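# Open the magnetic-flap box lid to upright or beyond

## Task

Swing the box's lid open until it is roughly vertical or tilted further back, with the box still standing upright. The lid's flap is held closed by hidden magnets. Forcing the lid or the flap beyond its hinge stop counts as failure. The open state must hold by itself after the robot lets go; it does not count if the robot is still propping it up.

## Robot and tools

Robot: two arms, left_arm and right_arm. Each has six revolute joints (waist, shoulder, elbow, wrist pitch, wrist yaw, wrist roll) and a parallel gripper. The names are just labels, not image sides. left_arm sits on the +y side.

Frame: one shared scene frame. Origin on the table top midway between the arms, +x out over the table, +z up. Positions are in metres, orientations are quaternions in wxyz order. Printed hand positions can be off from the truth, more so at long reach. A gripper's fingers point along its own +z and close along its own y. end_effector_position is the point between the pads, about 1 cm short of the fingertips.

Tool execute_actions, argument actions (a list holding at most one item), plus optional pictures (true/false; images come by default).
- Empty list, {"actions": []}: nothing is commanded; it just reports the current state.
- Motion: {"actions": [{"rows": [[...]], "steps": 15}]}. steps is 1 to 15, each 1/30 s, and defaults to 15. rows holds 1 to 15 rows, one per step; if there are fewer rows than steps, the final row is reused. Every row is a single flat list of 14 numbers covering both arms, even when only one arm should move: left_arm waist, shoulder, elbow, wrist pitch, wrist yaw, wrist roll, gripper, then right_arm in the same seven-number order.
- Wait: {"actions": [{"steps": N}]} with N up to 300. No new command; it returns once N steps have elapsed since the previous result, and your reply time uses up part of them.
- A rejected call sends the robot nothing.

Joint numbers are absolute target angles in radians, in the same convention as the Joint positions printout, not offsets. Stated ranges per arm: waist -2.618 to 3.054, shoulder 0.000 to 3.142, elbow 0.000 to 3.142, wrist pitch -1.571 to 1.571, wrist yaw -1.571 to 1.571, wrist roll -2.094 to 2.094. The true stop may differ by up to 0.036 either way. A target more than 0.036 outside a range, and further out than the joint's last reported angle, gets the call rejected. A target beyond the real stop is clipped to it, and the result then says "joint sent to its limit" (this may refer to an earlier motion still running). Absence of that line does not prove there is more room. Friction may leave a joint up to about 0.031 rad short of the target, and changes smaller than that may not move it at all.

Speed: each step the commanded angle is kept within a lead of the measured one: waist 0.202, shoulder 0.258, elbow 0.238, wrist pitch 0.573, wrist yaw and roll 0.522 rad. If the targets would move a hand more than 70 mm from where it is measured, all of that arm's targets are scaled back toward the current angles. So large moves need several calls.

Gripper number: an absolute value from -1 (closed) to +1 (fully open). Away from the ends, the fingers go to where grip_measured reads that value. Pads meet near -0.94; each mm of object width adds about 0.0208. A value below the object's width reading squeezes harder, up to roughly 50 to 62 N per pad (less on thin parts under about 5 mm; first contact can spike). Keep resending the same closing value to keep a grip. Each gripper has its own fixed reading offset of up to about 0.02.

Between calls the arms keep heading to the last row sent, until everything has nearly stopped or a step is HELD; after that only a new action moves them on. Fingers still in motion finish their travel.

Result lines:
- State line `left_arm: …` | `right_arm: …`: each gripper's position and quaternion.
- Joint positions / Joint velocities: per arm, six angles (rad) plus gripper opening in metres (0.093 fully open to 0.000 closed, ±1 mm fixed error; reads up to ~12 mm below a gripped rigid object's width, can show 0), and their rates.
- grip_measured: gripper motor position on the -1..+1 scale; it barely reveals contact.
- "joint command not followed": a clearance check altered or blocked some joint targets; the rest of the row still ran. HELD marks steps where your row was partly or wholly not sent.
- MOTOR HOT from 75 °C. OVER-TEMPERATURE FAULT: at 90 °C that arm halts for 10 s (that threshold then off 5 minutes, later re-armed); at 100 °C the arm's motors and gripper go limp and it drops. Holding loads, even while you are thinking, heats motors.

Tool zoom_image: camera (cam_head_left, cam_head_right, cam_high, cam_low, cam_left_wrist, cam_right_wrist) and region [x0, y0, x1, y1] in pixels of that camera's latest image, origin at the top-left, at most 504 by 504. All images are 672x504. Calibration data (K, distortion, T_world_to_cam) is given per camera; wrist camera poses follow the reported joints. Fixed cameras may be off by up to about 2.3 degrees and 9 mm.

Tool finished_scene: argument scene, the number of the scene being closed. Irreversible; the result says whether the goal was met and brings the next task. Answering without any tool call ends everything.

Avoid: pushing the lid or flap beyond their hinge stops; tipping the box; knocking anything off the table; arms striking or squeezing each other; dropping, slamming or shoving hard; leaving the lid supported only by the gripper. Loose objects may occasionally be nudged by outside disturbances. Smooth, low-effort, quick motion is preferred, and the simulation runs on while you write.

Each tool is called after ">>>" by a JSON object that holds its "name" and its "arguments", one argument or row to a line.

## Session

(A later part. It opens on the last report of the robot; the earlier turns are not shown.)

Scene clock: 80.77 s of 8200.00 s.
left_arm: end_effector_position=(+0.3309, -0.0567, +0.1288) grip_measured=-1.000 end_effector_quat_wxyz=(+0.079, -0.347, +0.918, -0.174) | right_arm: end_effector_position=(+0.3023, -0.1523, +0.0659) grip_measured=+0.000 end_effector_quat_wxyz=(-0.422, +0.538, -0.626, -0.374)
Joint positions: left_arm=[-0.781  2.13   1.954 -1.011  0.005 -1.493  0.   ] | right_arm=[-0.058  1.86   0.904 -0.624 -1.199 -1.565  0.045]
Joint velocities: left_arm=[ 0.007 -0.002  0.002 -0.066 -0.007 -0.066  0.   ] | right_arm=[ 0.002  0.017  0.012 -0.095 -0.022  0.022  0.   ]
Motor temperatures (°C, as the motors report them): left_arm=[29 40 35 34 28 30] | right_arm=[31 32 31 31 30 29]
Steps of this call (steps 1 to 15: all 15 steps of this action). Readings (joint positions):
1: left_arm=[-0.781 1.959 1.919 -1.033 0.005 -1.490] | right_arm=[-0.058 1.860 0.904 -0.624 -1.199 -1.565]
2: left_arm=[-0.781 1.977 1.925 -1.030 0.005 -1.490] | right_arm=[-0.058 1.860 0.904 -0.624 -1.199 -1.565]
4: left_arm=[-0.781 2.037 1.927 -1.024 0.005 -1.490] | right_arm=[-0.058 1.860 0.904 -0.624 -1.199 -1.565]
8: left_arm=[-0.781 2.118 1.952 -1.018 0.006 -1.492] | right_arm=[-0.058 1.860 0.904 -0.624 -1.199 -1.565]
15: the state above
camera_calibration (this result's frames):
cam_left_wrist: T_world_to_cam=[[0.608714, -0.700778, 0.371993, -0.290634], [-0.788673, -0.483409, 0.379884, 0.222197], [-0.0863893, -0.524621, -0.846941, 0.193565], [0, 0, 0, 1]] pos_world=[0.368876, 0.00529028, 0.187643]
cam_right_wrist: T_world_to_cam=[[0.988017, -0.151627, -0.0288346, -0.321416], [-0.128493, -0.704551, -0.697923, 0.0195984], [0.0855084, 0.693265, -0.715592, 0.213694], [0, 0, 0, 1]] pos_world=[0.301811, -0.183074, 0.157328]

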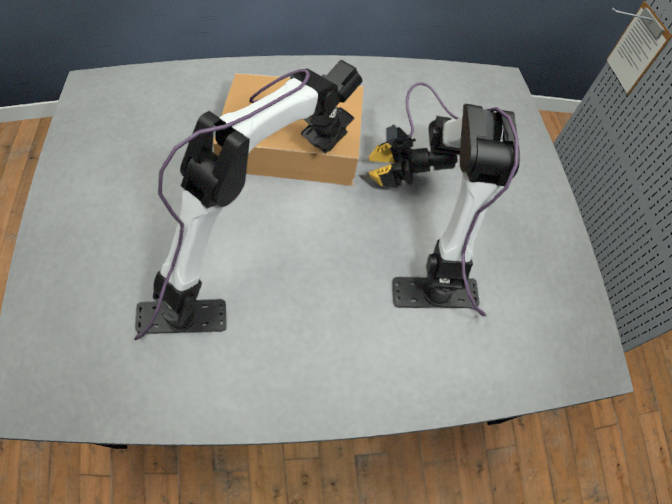

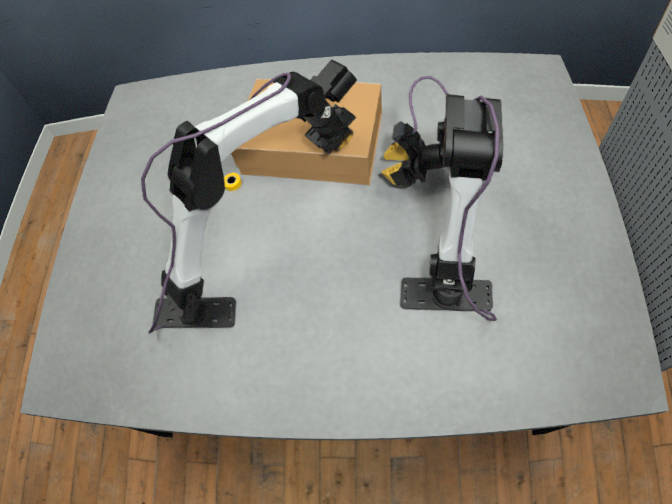

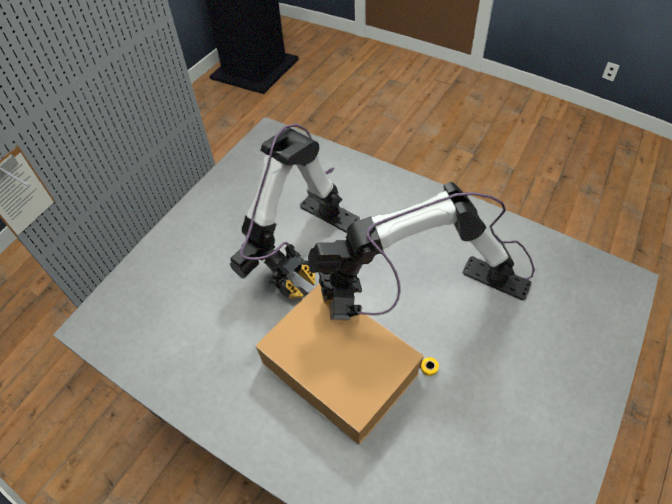

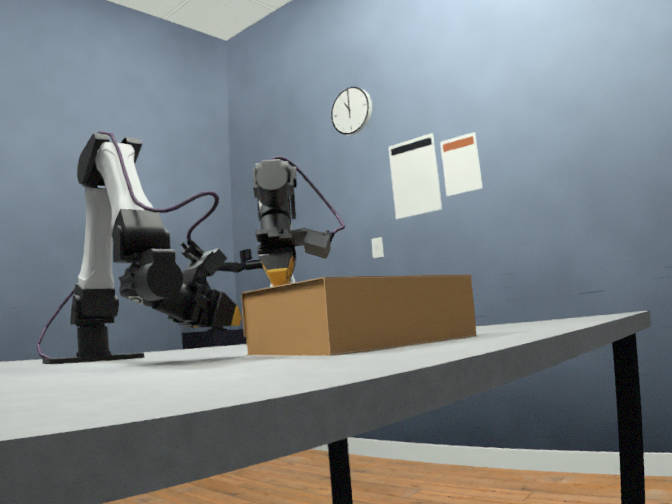

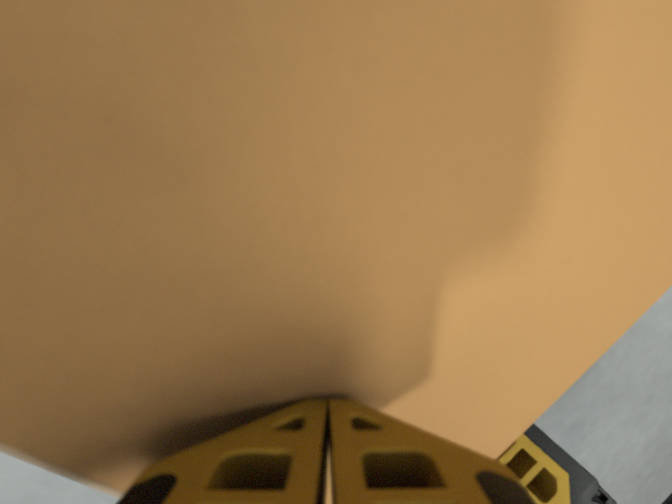

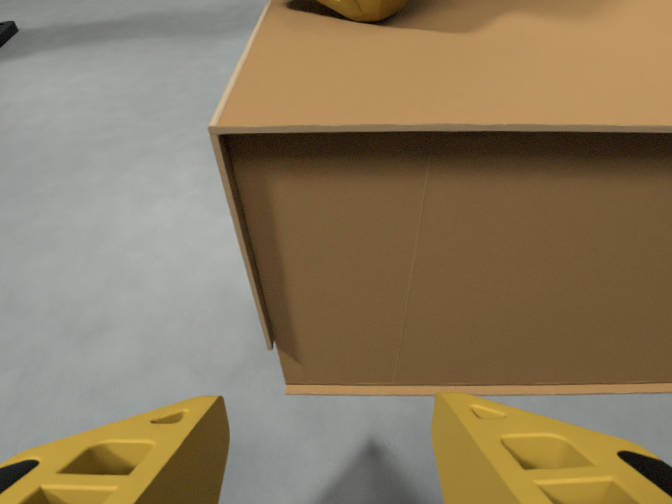

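>>> {"name": "execute_actions", "arguments": {
  "actions": [
    {"rows":[[-0.78,2.24,1.9,-1.05,0,-1.5,-1,0.13,1.85,0.9,-0.58,-1.2,-1.57,0]]}
  ],
  "pictures": false
}}

>>> {"name": "execute_actions", "arguments": {
  "actions": [
    {"rows":[[-0.78,2.24,1.9,-1.05,0,-1.5,-1,0.15,1.85,0.9,-1.05,-1.2,-1.57,0]]}
  ],
  "pictures": false
}}

>>> {"name": "execute_actions", "arguments": {
  "actions": [
    {"rows":[[-0.78,2.24,1.9,-1.05,0,-1.5,-1,0.27,1.85,0.9,-1.0,-1.2,-1.57,0]]}
  ]
}}

Scene clock: 84.67 s of 8200.00 s.
left_arm: end_effector_position=(+0.3335, -0.0506, +0.1279) grip_measured=-1.000 end_effector_quat_wxyz=(+0.086, -0.352, +0.917, -0.165) | right_arm: end_effector_position=(+0.2834, -0.1038, +0.0645) grip_measured=+0.000 end_effector_quat_wxyz=(-0.397, +0.597, -0.574, -0.396)
Joint positions: left_arm=[-0.775  2.13   1.954 -1.021 -0.015 -1.493  0.   ] | right_arm=[ 0.109  1.86   0.904 -0.59  -1.19  -1.566  0.045]
Joint velocities: left_arm=[ 0.012 -0.017  0.007  0.037  0.081 -0.037  0.   ] | right_arm=[ 0.012  0.007 -0.012 -0.007 -0.037  0.022  0.   ]
Motor temperatures (°C, as the motors report them): left_arm=[29 39 34 33 28 30] | right_arm=[31 33 31 31 30 29]
Steps of this call (steps 1 to 15: the robot went on to your last target; steps 16 to 102: nothing new was sent; steps 103 to 117: all 15 steps of this action). Readings (joint positions):
103: left_arm=[-0.781 2.130 1.954 -1.011 0.005 -1.493] | right_arm=[-0.040 1.860 0.904 -0.619 -1.198 -1.565]
104: left_arm=[-0.781 2.130 1.954 -1.011 0.005 -1.493] | right_arm=[0.001 1.860 0.904 -0.609 -1.197 -1.565]
106: left_arm=[-0.781 2.130 1.954 -1.014 -0.004 -1.493] | right_arm=[0.087 1.860 0.904 -0.598 -1.195 -1.566]
110: left_arm=[-0.775 2.130 1.954 -1.021 -0.015 -1.493] | right_arm=[0.109 1.860 0.904 -0.591 -1.190 -1.566]
117: the state above

Scene clock: 85.17 s of 8200.00 s.
left_arm: end_effector_position=(+0.3336, -0.0507, +0.1279) grip_measured=-1.000 end_effector_quat_wxyz=(+0.086, -0.352, +0.917, -0.165) | right_arm: end_effector_position=(+0.2220, -0.0978, +0.0773) grip_measured=+0.000 end_effector_quat_wxyz=(+0.256, -0.511, +0.638, +0.515)
Joint positions: left_arm=[-0.775  2.13   1.954 -1.02  -0.015 -1.493  0.   ] | right_arm=[ 0.141  1.859  0.908 -1.023 -1.195 -1.566  0.045]
Joint velocities: left_arm=[-0.007  0.012  0.002 -0.095  0.051  0.037  0.   ] | right_arm=[ 0.002  0.002  0.002 -0.168 -0.051 -0.007  0.   ]
Motor temperatures (°C, as the motors report them): left_arm=[29 39 34 33 28 30] | right_arm=[31 33 31 31 30 29]
Steps of this call (steps 1 to 15: all 15 steps of this action). Readings (joint positions):
1: left_arm=[-0.775 2.130 1.954 -1.021 -0.015 -1.493] | right_arm=[0.110 1.860 0.908 -0.640 -1.189 -1.566]
2: left_arm=[-0.775 2.130 1.954 -1.021 -0.015 -1.493] | right_arm=[0.116 1.859 0.908 -0.715 -1.192 -1.566]
4: left_arm=[-0.775 2.130 1.954 -1.020 -0.015 -1.493] | right_arm=[0.132 1.859 0.908 -0.835 -1.193 -1.566]
8: left_arm=[-0.775 2.130 1.954 -1.020 -0.015 -1.493] | right_arm=[0.141 1.859 0.908 -0.958 -1.195 -1.566]
15: the state above

Scene clock: 85.67 s of 8200.00 s.
left_arm: end_effector_position=(+0.3364, -0.0504, +0.1287) grip_measured=-1.000 end_effector_quat_wxyz=(+0.091, -0.353, +0.916, -0.167) | right_arm: end_effector_position=(+0.1996, -0.0708, +0.0769) grip_measured=+0.000 end_effector_quat_wxyz=(-0.226, +0.552, -0.603, -0.529)
Joint positions: left_arm=[-0.774  2.13   1.954 -1.012 -0.022 -1.494  0.   ] | right_arm=[ 0.268  1.859  0.908 -1.015 -1.195 -1.566  0.045]
Joint velocities: left_arm=[0.007 0.002 0.007 0.037 0.022 0.037 0.   ] | right_arm=[-0.027  0.002  0.002 -0.066 -0.007  0.022  0.   ]
Motor temperatures (°C, as the motors report them): left_arm=[29 39 34 33 28 30] | right_arm=[31 33 31 31 30 29]
Steps of this call (steps 1 to 15: all 15 steps of this action). Readings (joint positions):
1: left_arm=[-0.775 2.130 1.954 -1.020 -0.015 -1.493] | right_arm=[0.154 1.859 0.908 -1.022 -1.195 -1.566]
2: left_arm=[-0.775 2.130 1.954 -1.020 -0.015 -1.493] | right_arm=[0.184 1.859 0.908 -1.018 -1.195 -1.566]
4: left_arm=[-0.774 2.130 1.954 -1.018 -0.022 -1.494] | right_arm=[0.239 1.859 0.908 -1.017 -1.193 -1.566]
8: left_arm=[-0.774 2.130 1.954 -1.012 -0.022 -1.494] | right_arm=[0.268 1.859 0.908 -1.016 -1.195 -1.566]
15: the state above
camera_calibration (this result's frames):
cam_left_wrist: T_world_to_cam=[[0.615396, -0.696742, 0.368562, -0.291163], [-0.785694, -0.504845, 0.357515, 0.230341], [-0.0630288, -0.509591, -0.858105, 0.191551], [0, 0, 0, 1]] pos_world=[0.372231, 0.0110333, 0.189333]
cam_right_wrist: T_world_to_cam=[[0.901983, 0.157517, -0.402013, -0.139491], [-0.149642, -0.759328, -0.633268, 0.0668375], [-0.405011, 0.631355, -0.66133, 0.263192], [0, 0, 0, 1]] pos_world=[0.242416, -0.0934437, 0.160305]

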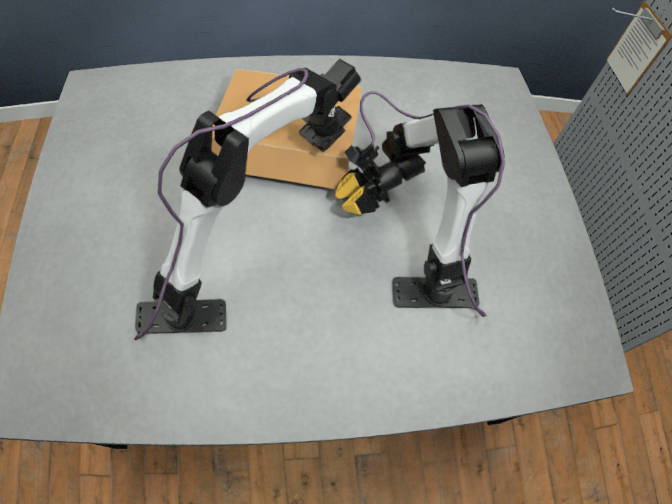

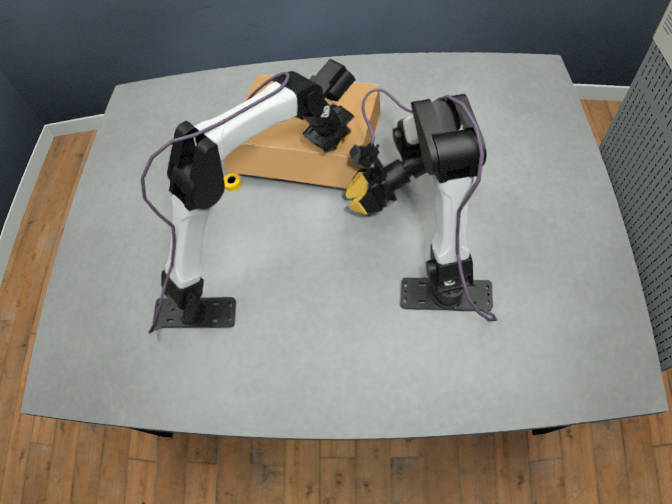

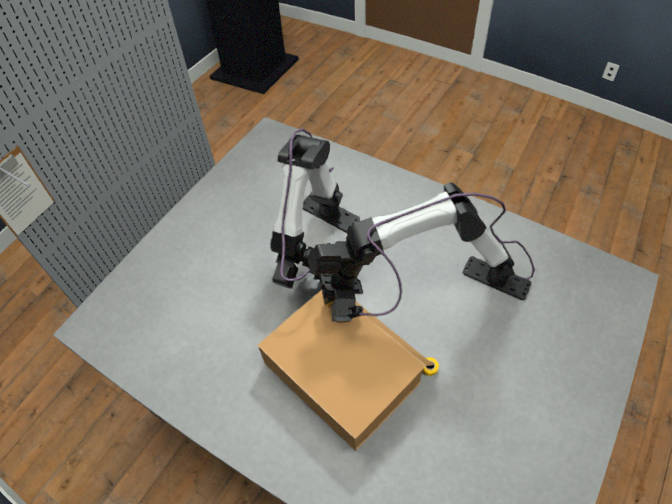

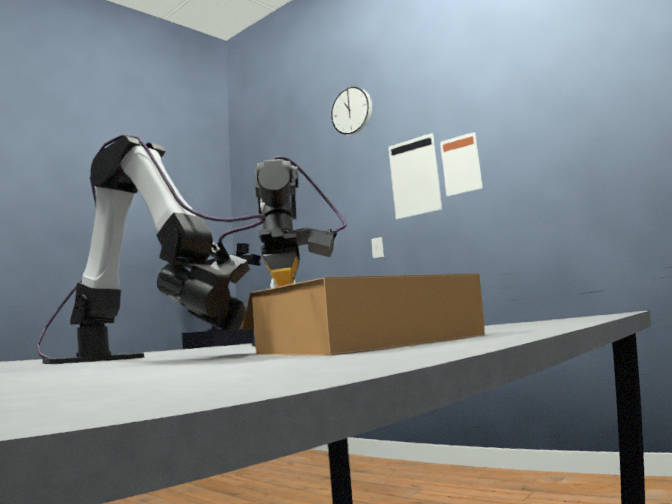

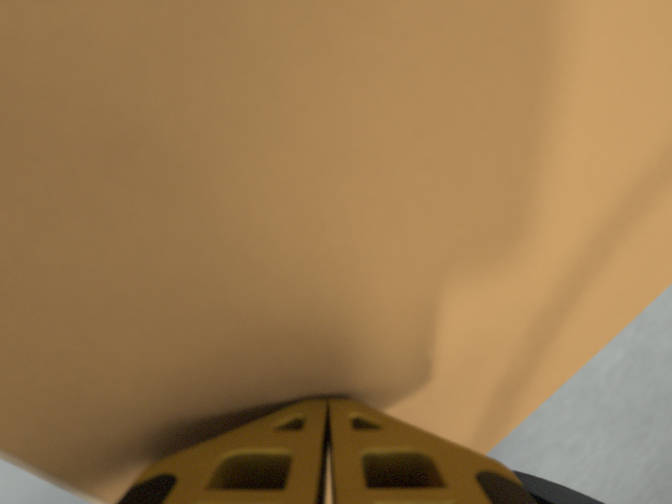

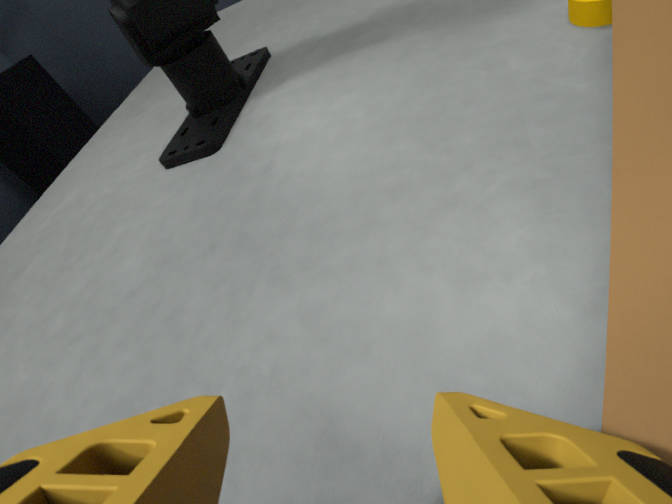

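>>> {"name": "execute_actions", "arguments": {
  "actions": [
    {"rows":[[-0.78,2.24,1.9,-1.05,0,-1.5,-1,-0.05,1.85,0.9,-1.0,-1.2,-1.57,0]]}
  ],
  "pictures": false
}}

>>> {"name": "execute_actions", "arguments": {
  "actions": [
    {"rows":[[-0.78,2.24,1.9,-1.05,0,-1.5,-1,-0.05,1.85,0.9,-0.55,-1.2,-1.57,0]]}
  ],
  "pictures": false
}}

>>> {"name": "execute_actions", "arguments": {
  "actions": [
    {"rows":[[-0.78,2.24,1.9,-1.05,0,-1.5,-1,0.16,1.85,0.9,-0.55,-1.2,-1.57,0]]}
  ],
  "pictures": false
}}

>>> {"name": "execute_actions", "arguments": {
  "actions": [
    {"rows":[[-0.78,2.24,1.9,-1.05,0,-1.5,-1,0.24,1.85,0.9,-0.8,-1.2,-1.57,0]]}
  ]
}}

Scene clock: 90.57 s of 8200.00 s.
left_arm: end_effector_position=(+0.3364, -0.0504, +0.1287) grip_measured=-1.000 end_effector_quat_wxyz=(+0.091, -0.353, +0.916, -0.167) | right_arm: end_effector_position=(+0.2543, -0.1462, +0.0768) grip_measured=+0.000 end_effector_quat_wxyz=(+0.314, -0.449, +0.684, +0.482)
Joint positions: left_arm=[-0.774  2.13   1.954 -1.012 -0.022 -1.494  0.   ] | right_arm=[-0.06   1.859  0.908 -1.003 -1.199 -1.566  0.045]
Joint velocities: left_arm=[ 0.007  0.002  0.007  0.007 -0.037 -0.007  0.   ] | right_arm=[ 0.007 -0.017 -0.017 -0.037 -0.037  0.037  0.   ]
Motor temperatures (°C, as the motors report them): left_arm=[29 38 34 33 28 30] | right_arm=[31 34 31 30 30 29]
Steps of this call (steps 1 to 15: the robot went on to your last target; steps 16 to 132: nothing new was sent; steps 133 to 147: all 15 steps of this action). Readings (joint positions):
133: left_arm=[-0.774 2.130 1.954 -1.012 -0.022 -1.494] | right_arm=[0.248 1.859 0.908 -1.016 -1.197 -1.566]
134: left_arm=[-0.774 2.130 1.954 -1.012 -0.022 -1.494] | right_arm=[0.197 1.859 0.908 -1.016 -1.198 -1.566]
136: left_arm=[-0.774 2.130 1.954 -1.012 -0.022 -1.494] | right_arm=[0.061 1.859 0.908 -1.010 -1.199 -1.566]
140: left_arm=[-0.774 2.130 1.954 -1.012 -0.022 -1.494] | right_arm=[-0.066 1.859 0.908 -1.003 -1.199 -1.566]
147: the state above

Scene clock: 91.07 s of 8200.00 s.
left_arm: end_effector_position=(+0.3364, -0.0504, +0.1287) grip_measured=-1.000 end_effector_quat_wxyz=(+0.091, -0.353, +0.916, -0.167) | right_arm: end_effector_position=(+0.3092, -0.1537, +0.0667) grip_measured=+0.000 end_effector_quat_wxyz=(-0.437, +0.549, -0.617, -0.358)
Joint positions: left_arm=[-0.774  2.13   1.954 -1.012 -0.022 -1.494  0.   ] | right_arm=[-0.06   1.858  0.905 -0.576 -1.2   -1.566  0.045]
Joint velocities: left_arm=[ 0.007 -0.002  0.012  0.037  0.022  0.022  0.   ] | right_arm=[ 0.002 -0.002 -0.007  0.066 -0.037  0.022 -0.   ]
Motor temperatures (°C, as the motors report them): left_arm=[29 38 34 33 28 30] | right_arm=[31 34 31 30 30 29]
Steps of this call (steps 1 to 15: all 15 steps of this action). Readings (joint positions):
1: left_arm=[-0.774 2.130 1.954 -1.012 -0.022 -1.494] | right_arm=[-0.060 1.858 0.905 -0.955 -1.200 -1.566]
2: left_arm=[-0.774 2.130 1.954 -1.012 -0.022 -1.494] | right_arm=[-0.060 1.858 0.905 -0.878 -1.200 -1.566]
4: left_arm=[-0.774 2.130 1.954 -1.012 -0.022 -1.494] | right_arm=[-0.060 1.858 0.905 -0.756 -1.200 -1.566]
8: left_arm=[-0.774 2.130 1.954 -1.012 -0.022 -1.494] | right_arm=[-0.060 1.858 0.905 -0.637 -1.200 -1.566]
15: the state above

Scene clock: 91.57 s of 8200.00 s.
left_arm: end_effector_position=(+0.3377, -0.0471, +0.1282) grip_measured=-1.000 end_effector_quat_wxyz=(+0.096, -0.356, +0.915, -0.162) | right_arm: end_effector_position=(+0.2805, -0.0907, +0.0660) grip_measured=+0.000 end_effector_quat_wxyz=(-0.400, +0.616, -0.552, -0.396)
Joint positions: left_arm=[-0.771  2.13   1.954 -1.018 -0.034 -1.494  0.   ] | right_arm=[ 0.154  1.858  0.905 -0.557 -1.194 -1.566  0.045]
Joint velocities: left_arm=[ 0.032  0.007  0.012 -0.037  0.007  0.037  0.   ] | right_arm=[-0.007 -0.037  0.007  0.037 -0.022 -0.007  0.001]
Motor temperatures (°C, as the motors report them): left_arm=[29 38 34 33 28 30] | right_arm=[31 34 31 30 30 29]
Steps of this call (steps 1 to 15: all 15 steps of this action). Readings (joint positions):
1: left_arm=[-0.774 2.130 1.954 -1.012 -0.022 -1.494] | right_arm=[-0.040 1.858 0.905 -0.571 -1.198 -1.566]
2: left_arm=[-0.774 2.130 1.954 -1.012 -0.022 -1.494] | right_arm=[0.006 1.858 0.905 -0.563 -1.197 -1.566]
4: left_arm=[-0.774 2.130 1.954 -1.012 -0.022 -1.494] | right_arm=[0.117 1.858 0.905 -0.557 -1.197 -1.566]
8: left_arm=[-0.771 2.130 1.954 -1.018 -0.034 -1.494] | right_arm=[0.154 1.858 0.905 -0.557 -1.194 -1.566]
15: the state above

Scene clock: 92.07 s of 8200.00 s.
left_arm: end_effector_position=(+0.3380, -0.0464, +0.1281) grip_measured=-1.000 end_effector_quat_wxyz=(+0.098, -0.356, +0.915, -0.160) | right_arm: end_effector_position=(+0.2372, -0.0746, +0.0673) grip_measured=+0.000 end_effector_quat_wxyz=(-0.315, +0.595, -0.573, -0.467)
Joint positions: left_arm=[-0.771  2.13   1.954 -1.019 -0.039 -1.494  0.   ] | right_arm=[ 0.229  1.858  0.905 -0.775 -1.193 -1.566  0.045]
Joint velocities: left_arm=[-0.022  0.007  0.007 -0.022 -0.022  0.007  0.   ] | right_arm=[-0.022 -0.017 -0.012  0.022  0.007 -0.007 -0.   ]
Motor temperatures (°C, as the motors report them): left_arm=[29 38 34 33 28 30] | right_arm=[31 34 31 30 30 29]
Steps of this call (steps 1 to 15: all 15 steps of this action). Readings (joint positions):
1: left_arm=[-0.771 2.130 1.954 -1.018 -0.034 -1.494] | right_arm=[0.160 1.858 0.905 -0.580 -1.194 -1.566]
2: left_arm=[-0.771 2.130 1.954 -1.018 -0.035 -1.494] | right_arm=[0.172 1.858 0.905 -0.618 -1.191 -1.566]
4: left_arm=[-0.771 2.130 1.954 -1.019 -0.038 -1.494] | right_arm=[0.199 1.858 0.905 -0.683 -1.187 -1.566]
8: left_arm=[-0.771 2.130 1.954 -1.019 -0.039 -1.494] | right_arm=[0.226 1.858 0.905 -0.752 -1.189 -1.566]
15: the state above
camera_calibration (this result's frames):
cam_left_wrist: T_world_to_cam=[[0.619473, -0.697101, 0.360975, -0.289582], [-0.783167, -0.517243, 0.345122, 0.234058], [-0.0538729, -0.496497, -0.866365, 0.191839], [0, 0, 0, 1]] pos_world=[0.373029, 0.0144448, 0.189956]
cam_right_wrist: T_world_to_cam=[[0.975755, 0.132227, -0.174411, -0.2114], [-0.0227103, -0.731409, -0.681561, 0.0387426], [-0.217686, 0.668997, -0.710672, 0.236093], [0, 0, 0, 1]] pos_world=[0.258548, -0.101656, 0.15732]

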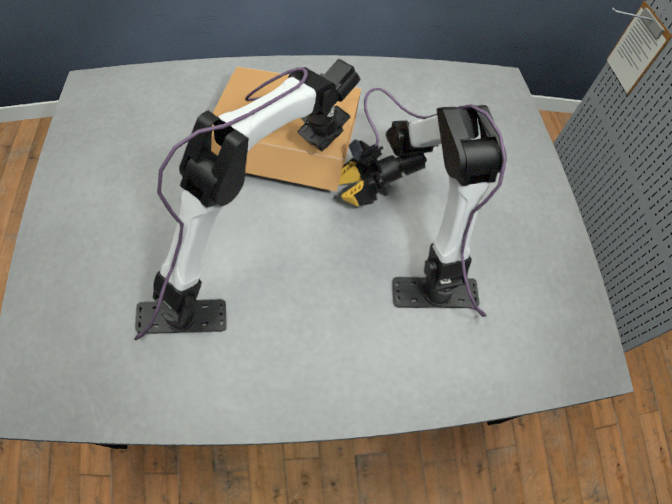

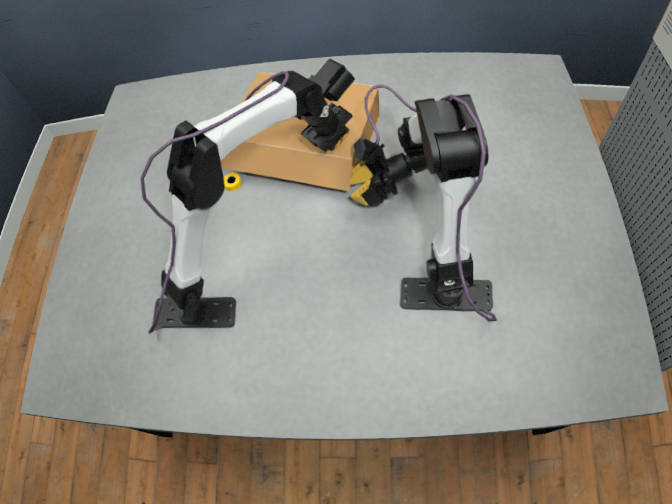

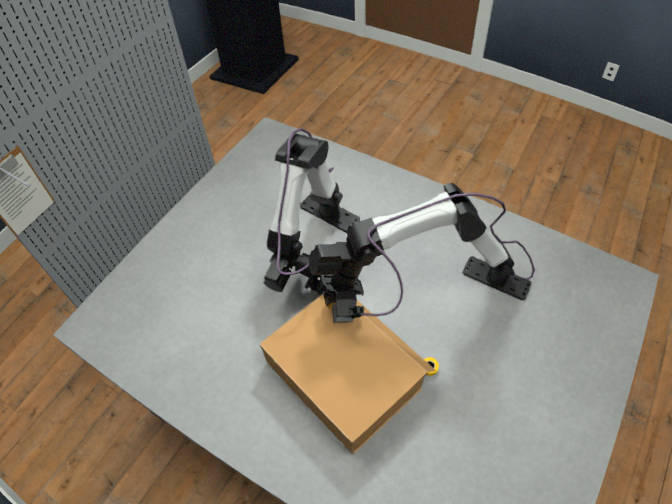

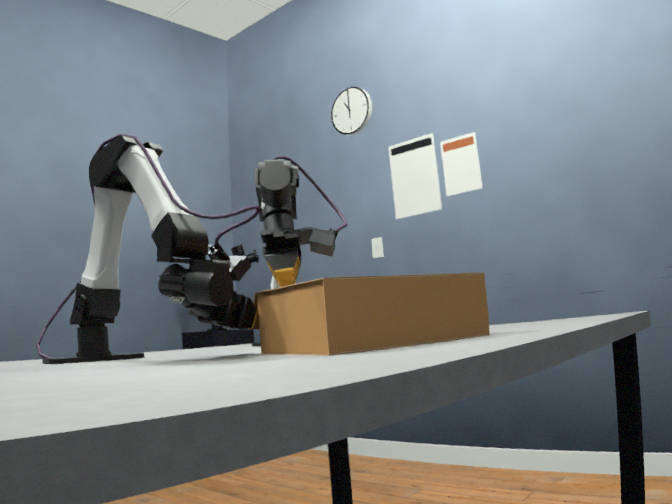

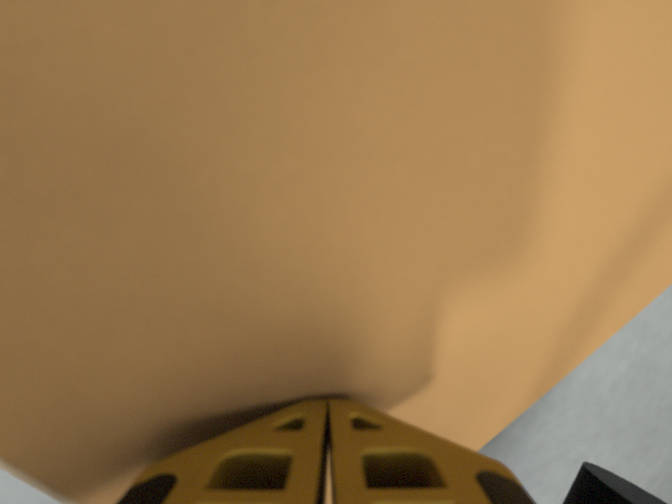

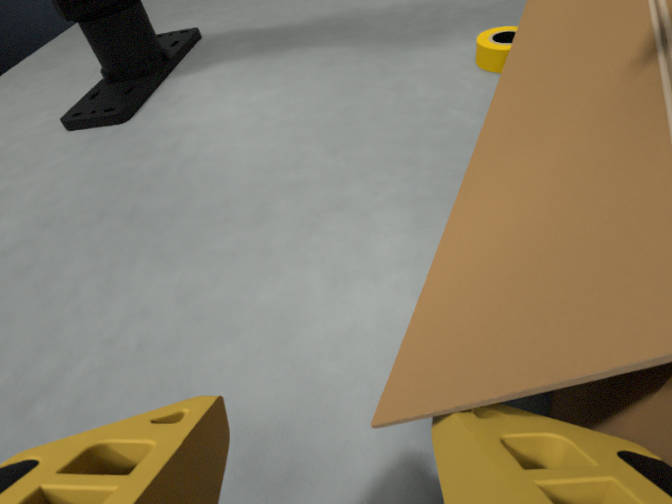

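Hooked. Deepen while raising.

>>> {"name": "execute_actions", "arguments": {
  "actions": [
    {"rows":[[-0.78,2.24,1.9,-1.05,0,-1.5,-1,0.36,1.75,0.9,-0.85,-1.2,-1.57,0]]}
  ]
}}

Scene clock: 94.17 s of 8200.00 s.
left_arm: end_effector_position=(+0.3392, -0.0452, +0.1282) grip_measured=-1.000 end_effector_quat_wxyz=(+0.101, -0.357, +0.915, -0.159) | right_arm: end_effector_position=(+0.2065, -0.0503, +0.0888) grip_measured=+0.000 end_effector_quat_wxyz=(-0.290, +0.633, -0.537, -0.477)
Joint positions: left_arm=[-0.771  2.13   1.954 -1.019 -0.046 -1.494  0.   ] | right_arm=[ 0.347  1.766  0.905 -0.845 -1.18  -1.56   0.045]
Joint velocities: left_arm=[ 0.002 -0.002  0.007 -0.007 -0.154  0.007  0.   ] | right_arm=[ 0.017 -0.002 -0.012  0.051  0.022  0.081 -0.001]
Motor temperatures (°C, as the motors report them): left_arm=[29 37 34 33 28 30] | right_arm=[31 34 31 30 30 29]
Steps of this call (steps 1 to 15: the robot went on to your last target; steps 16 to 48: nothing new was sent; steps 49 to 63: all 15 steps of this action). Readings (joint positions):
49: left_arm=[-0.771 2.130 1.954 -1.019 -0.039 -1.494] | right_arm=[0.241 1.849 0.905 -0.782 -1.190 -1.566]
50: left_arm=[-0.771 2.130 1.954 -1.019 -0.039 -1.494] | right_arm=[0.269 1.830 0.905 -0.792 -1.186 -1.566]
52: left_arm=[-0.771 2.130 1.954 -1.025 -0.044 -1.494] | right_arm=[0.324 1.787 0.905 -0.811 -1.175 -1.560]
56: left_arm=[-0.771 2.130 1.954 -1.019 -0.046 -1.494] | right_arm=[0.347 1.766 0.905 -0.840 -1.176 -1.560]
63: the state above
camera_calibration (this result's frames):
cam_left_wrist: T_world_to_cam=[[0.620095, -0.696658, 0.360763, -0.289698], [-0.783079, -0.521705, 0.338542, 0.236176], [-0.0476366, -0.492434, -0.869045, 0.190969], [0, 0, 0, 1]] pos_world=[0.373682, 0.0154329, 0.190517]
cam_right_wrist: T_world_to_cam=[[0.956496, 0.244328, -0.159435, -0.172603], [0.0754206, -0.734988, -0.673872, 0.0493455], [-0.281829, 0.632531, -0.721441, 0.2409], [0, 0, 0, 1]] pos_world=[0.229265, -0.073937, 0.179529]

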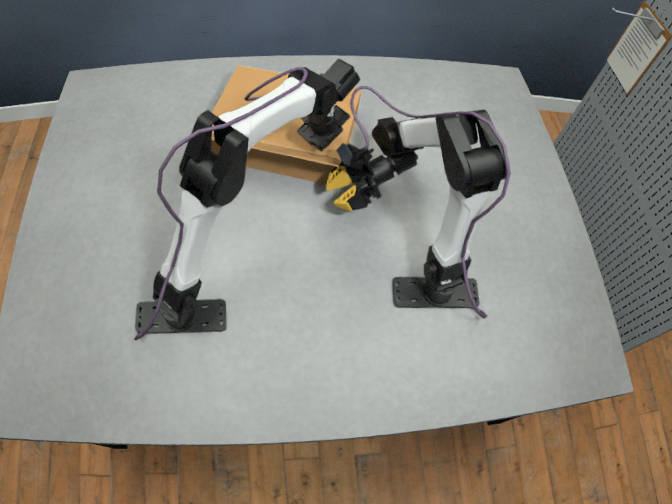

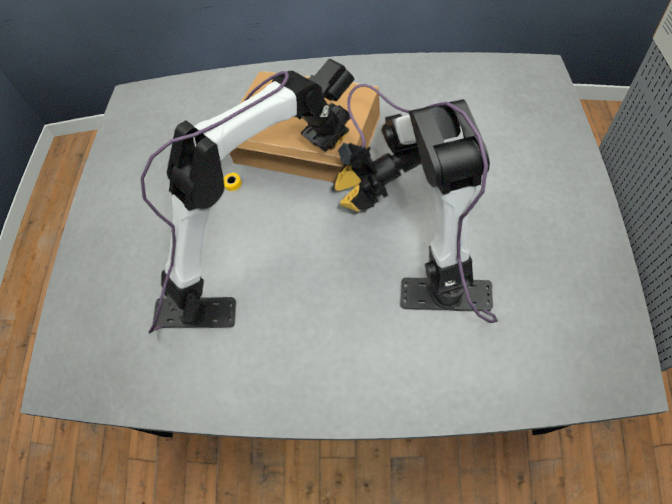

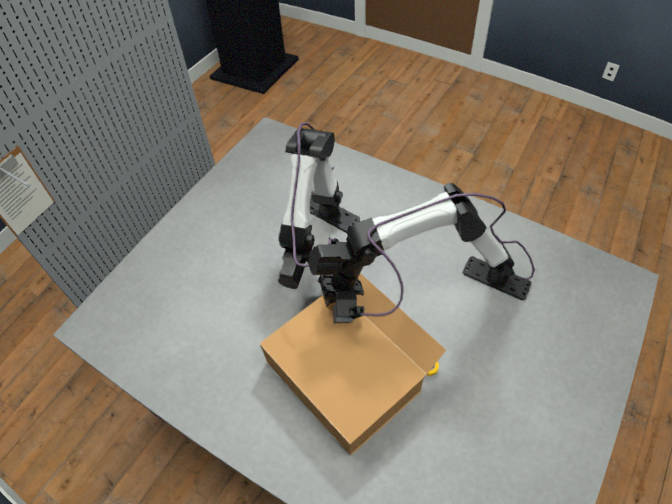

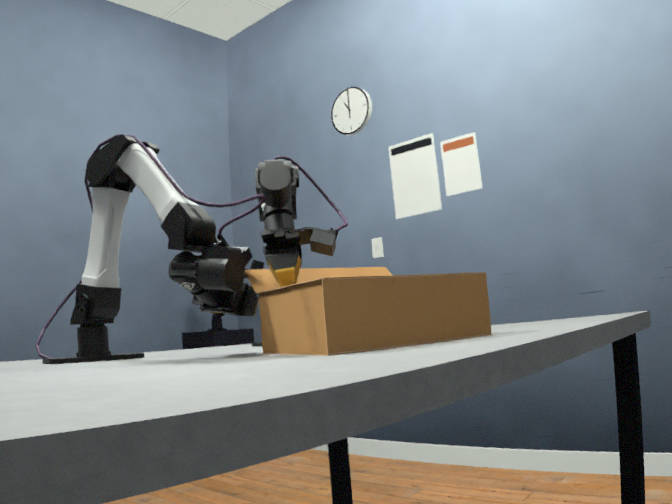

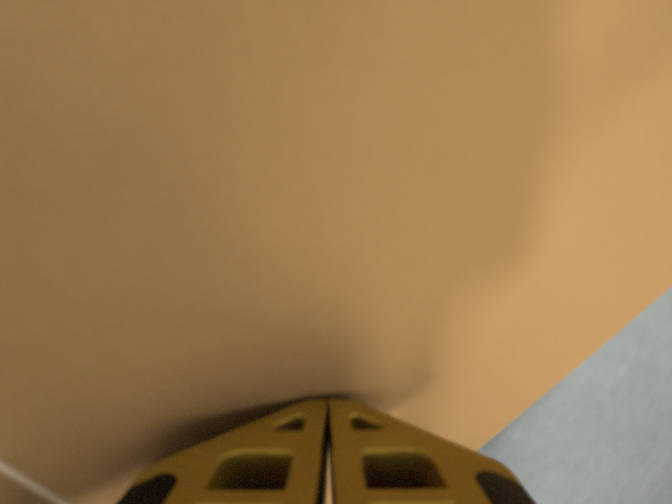

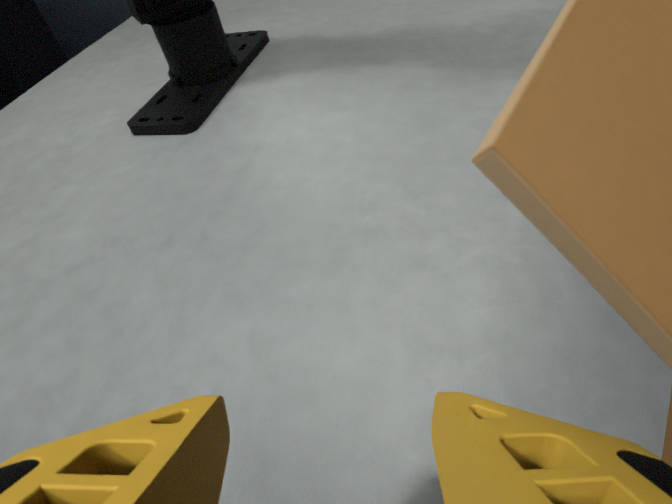

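>>> {"name": "execute_actions", "arguments": {
  "actions": [
    {"rows":[[-0.78,1.75,1.9,-1.05,0,-1.5,-1,0.36,1.75,0.9,-0.85,-1.2,-1.57,0]]}
  ],
  "pictures": false
}}

>>> {"name": "execute_actions", "arguments": {
  "actions": [
    {"rows":[[0.5,1.6,1.9,-1.05,0,-1.5,-1,0.36,1.65,1.0,-0.85,-1.2,-1.57,0]]}
  ],
  "pictures": false
}}

>>> {"name": "execute_actions", "arguments": {
  "actions": [
    {"steps":20}
  ]
}}

Scene clock: 98.00 s of 8200.00 s.
left_arm: end_effector_position=(+0.2992, -0.0152, +0.3049) grip_measured=-1.000 end_effector_quat_wxyz=(+0.163, -0.337, +0.868, -0.326) | right_arm: end_effector_position=(+0.2064, -0.0499, +0.0899) grip_measured=+0.000 end_effector_quat_wxyz=(-0.291, +0.631, -0.536, -0.479)
Joint positions: left_arm=[-0.771  1.718  1.922 -1.029 -0.015 -1.494  0.   ] | right_arm=[ 0.347  1.766  0.905 -0.846 -1.187 -1.561  0.045]
Joint velocities: left_arm=[-0.007  0.168  0.007 -0.007  0.051  0.037  0.   ] | right_arm=[ 0.012  0.002 -0.007 -0.007 -0.037 -0.007 -0.   ]
Motor temperatures (°C, as the motors report them): left_arm=[29 37 34 32 28 30] | right_arm=[31 34 31 30 30 29]
Steps of this call (steps 1 to 15: the robot went on to your last target; steps 16 to 100: nothing new was sent; steps 101 to 115: all 15 steps of this action). Readings (joint positions):
101: left_arm=[-0.771 2.104 1.946 -1.013 -0.046 -1.494] | right_arm=[0.347 1.766 0.905 -0.846 -1.181 -1.560]
102: left_arm=[-0.771 2.073 1.927 -1.018 -0.042 -1.494] | right_arm=[0.347 1.766 0.905 -0.846 -1.184 -1.560]
104: left_arm=[-0.771 1.989 1.911 -1.032 -0.035 -1.494] | right_arm=[0.347 1.766 0.905 -0.846 -1.186 -1.561]
108: left_arm=[-0.771 1.792 1.911 -1.031 -0.023 -1.494] | right_arm=[0.347 1.766 0.905 -0.846 -1.187 -1.561]
115: the state above

Scene clock: 98.50 s of 8200.00 s.
left_arm: end_effector_position=(+0.3944, +0.3502, +0.3432) grip_measured=-1.000 end_effector_quat_wxyz=(-0.315, +0.664, -0.628, +0.255) | right_arm: end_effector_position=(+0.2269, -0.0439, +0.1381) grip_measured=+0.000 end_effector_quat_wxyz=(-0.357, +0.664, -0.492, -0.434)
Joint positions: left_arm=[ 0.121  1.613  1.908 -1.03   0.002 -1.494  0.   ] | right_arm=[ 0.347  1.651  0.991 -0.855 -1.194 -1.562  0.045]
Joint velocities: left_arm=[ 1.951 -0.002 -0.002 -0.037  0.007 -0.007  0.   ] | right_arm=[-0.002  0.002 -0.012 -0.007 -0.022 -0.022 -0.001]
Motor temperatures (°C, as the motors report them): left_arm=[29 37 34 33 28 30] | right_arm=[31 34 31 30 30 29]
Steps of this call (steps 1 to 15: all 15 steps of this action). Readings (joint positions):
1: left_arm=[-0.755 1.715 1.919 -1.028 -0.004 -1.494] | right_arm=[0.347 1.758 0.913 -0.852 -1.182 -1.561]
2: left_arm=[-0.722 1.706 1.911 -1.031 0.005 -1.494] | right_arm=[0.347 1.741 0.926 -0.860 -1.179 -1.561]
4: left_arm=[-0.619 1.678 1.908 -1.033 0.007 -1.494] | right_arm=[0.347 1.694 0.961 -0.861 -1.181 -1.561]
8: left_arm=[-0.363 1.623 1.908 -1.031 0.005 -1.494] | right_arm=[0.347 1.651 0.991 -0.855 -1.194 -1.562]
15: the state above

Scene clock: 99.17 s of 8200.00 s.
left_arm: end_effector_position=(+0.3407, +0.5073, +0.3431) grip_measured=-1.000 end_effector_quat_wxyz=(-0.361, +0.774, -0.487, +0.185) | right_arm: end_effector_position=(+0.2269, -0.0439, +0.1381) grip_measured=+0.000 end_effector_quat_wxyz=(-0.357, +0.664, -0.492, -0.434)
Joint positions: left_arm=[ 0.507  1.613  1.908 -1.031 -0.011 -1.494  0.   ] | right_arm=[ 0.347  1.651  0.991 -0.855 -1.194 -1.562  0.045]
Joint velocities: left_arm=[-0.002  0.007  0.002 -0.11  -0.022 -0.11   0.   ] | right_arm=[ 0.002 -0.002 -0.002  0.007  0.007  0.007 -0.001]
Motor temperatures (°C, as the motors report them): left_arm=[29 37 34 33 28 30] | right_arm=[31 34 32 30 30 29]
Steps of this call (steps 1 to 20: the robot went on to your last target). Readings (joint positions):
1: left_arm=[0.191 1.613 1.908 -1.030 0.001 -1.494] | right_arm=[0.347 1.651 0.991 -0.855 -1.194 -1.562]
2: left_arm=[0.260 1.613 1.908 -1.030 0.001 -1.494] | right_arm=[0.347 1.651 0.991 -0.855 -1.194 -1.562]
4: left_arm=[0.398 1.613 1.908 -1.030 0.000 -1.494] | right_arm=[0.347 1.651 0.991 -0.855 -1.194 -1.562]
8: left_arm=[0.520 1.613 1.908 -1.030 -0.017 -1.494] | right_arm=[0.347 1.651 0.991 -0.855 -1.194 -1.562]
20: the state above
camera_calibration (this result's frames):
cam_left_wrist: T_world_to_cam=[[0.62226, 0.263953, 0.736967, -0.60039], [0.133843, -0.963449, 0.232059, 0.401113], [0.771283, -0.0457634, -0.634845, 0.0639342], [0, 0, 0, 1]] pos_world=[0.270602, 0.547853, 0.389974]
cam_right_wrist: T_world_to_cam=[[0.968022, 0.248703, 0.0328787, -0.214825], [0.201044, -0.690687, -0.694646, 0.0620484], [-0.150052, 0.679042, -0.7186, 0.249807], [0, 0, 0, 1]] pos_world=[0.232965, -0.0733456, 0.229676]

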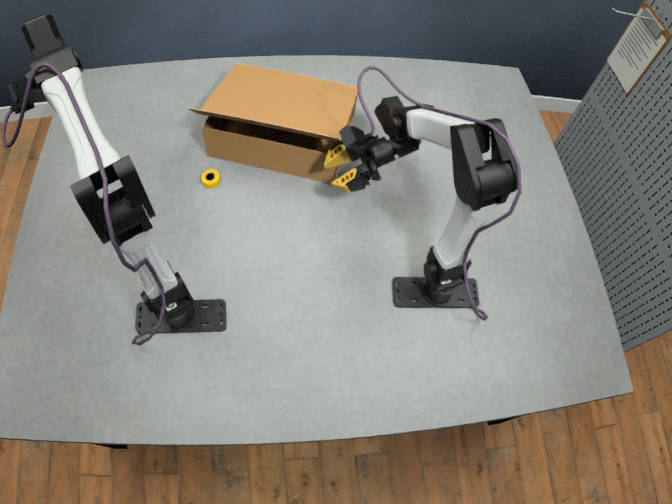

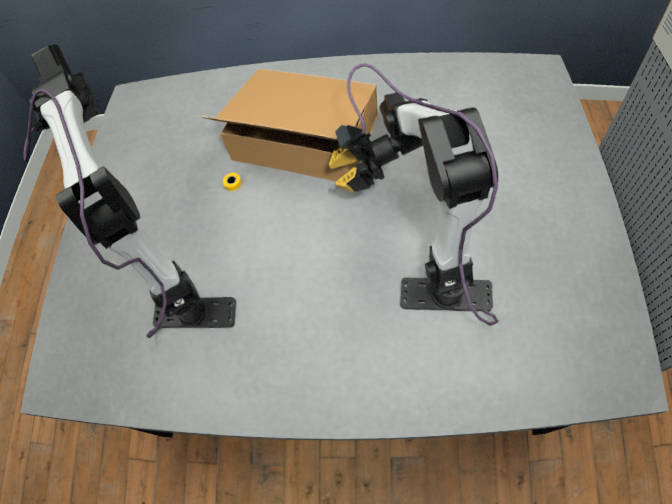

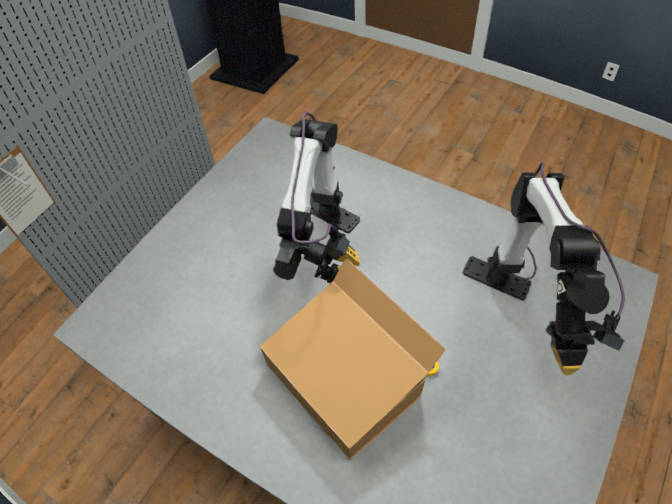

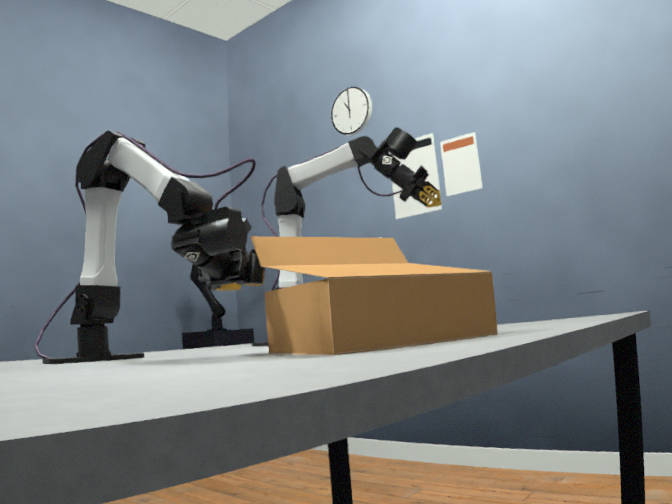

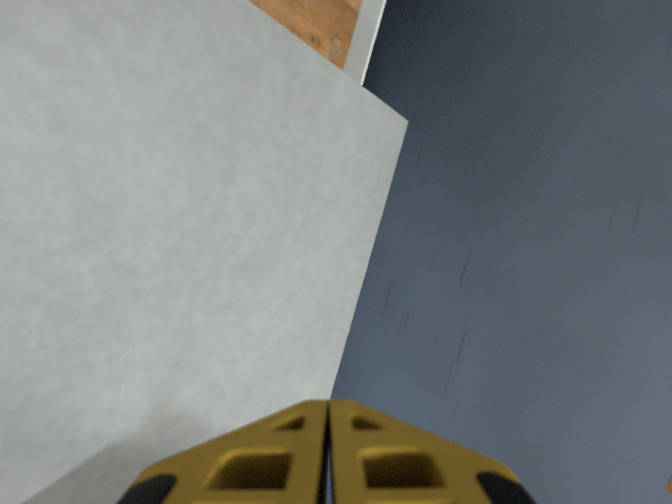

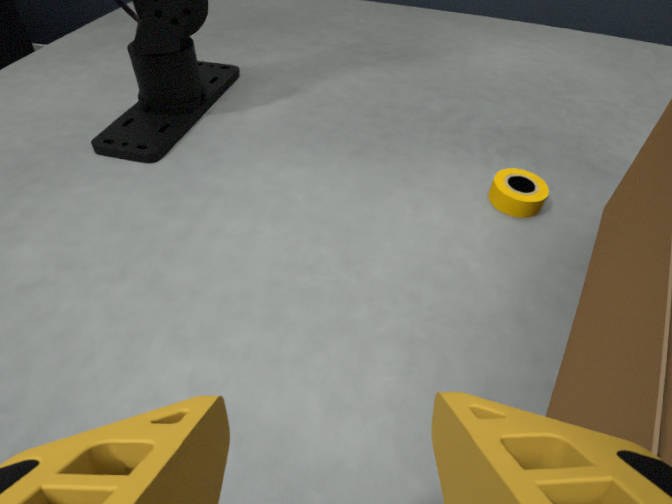

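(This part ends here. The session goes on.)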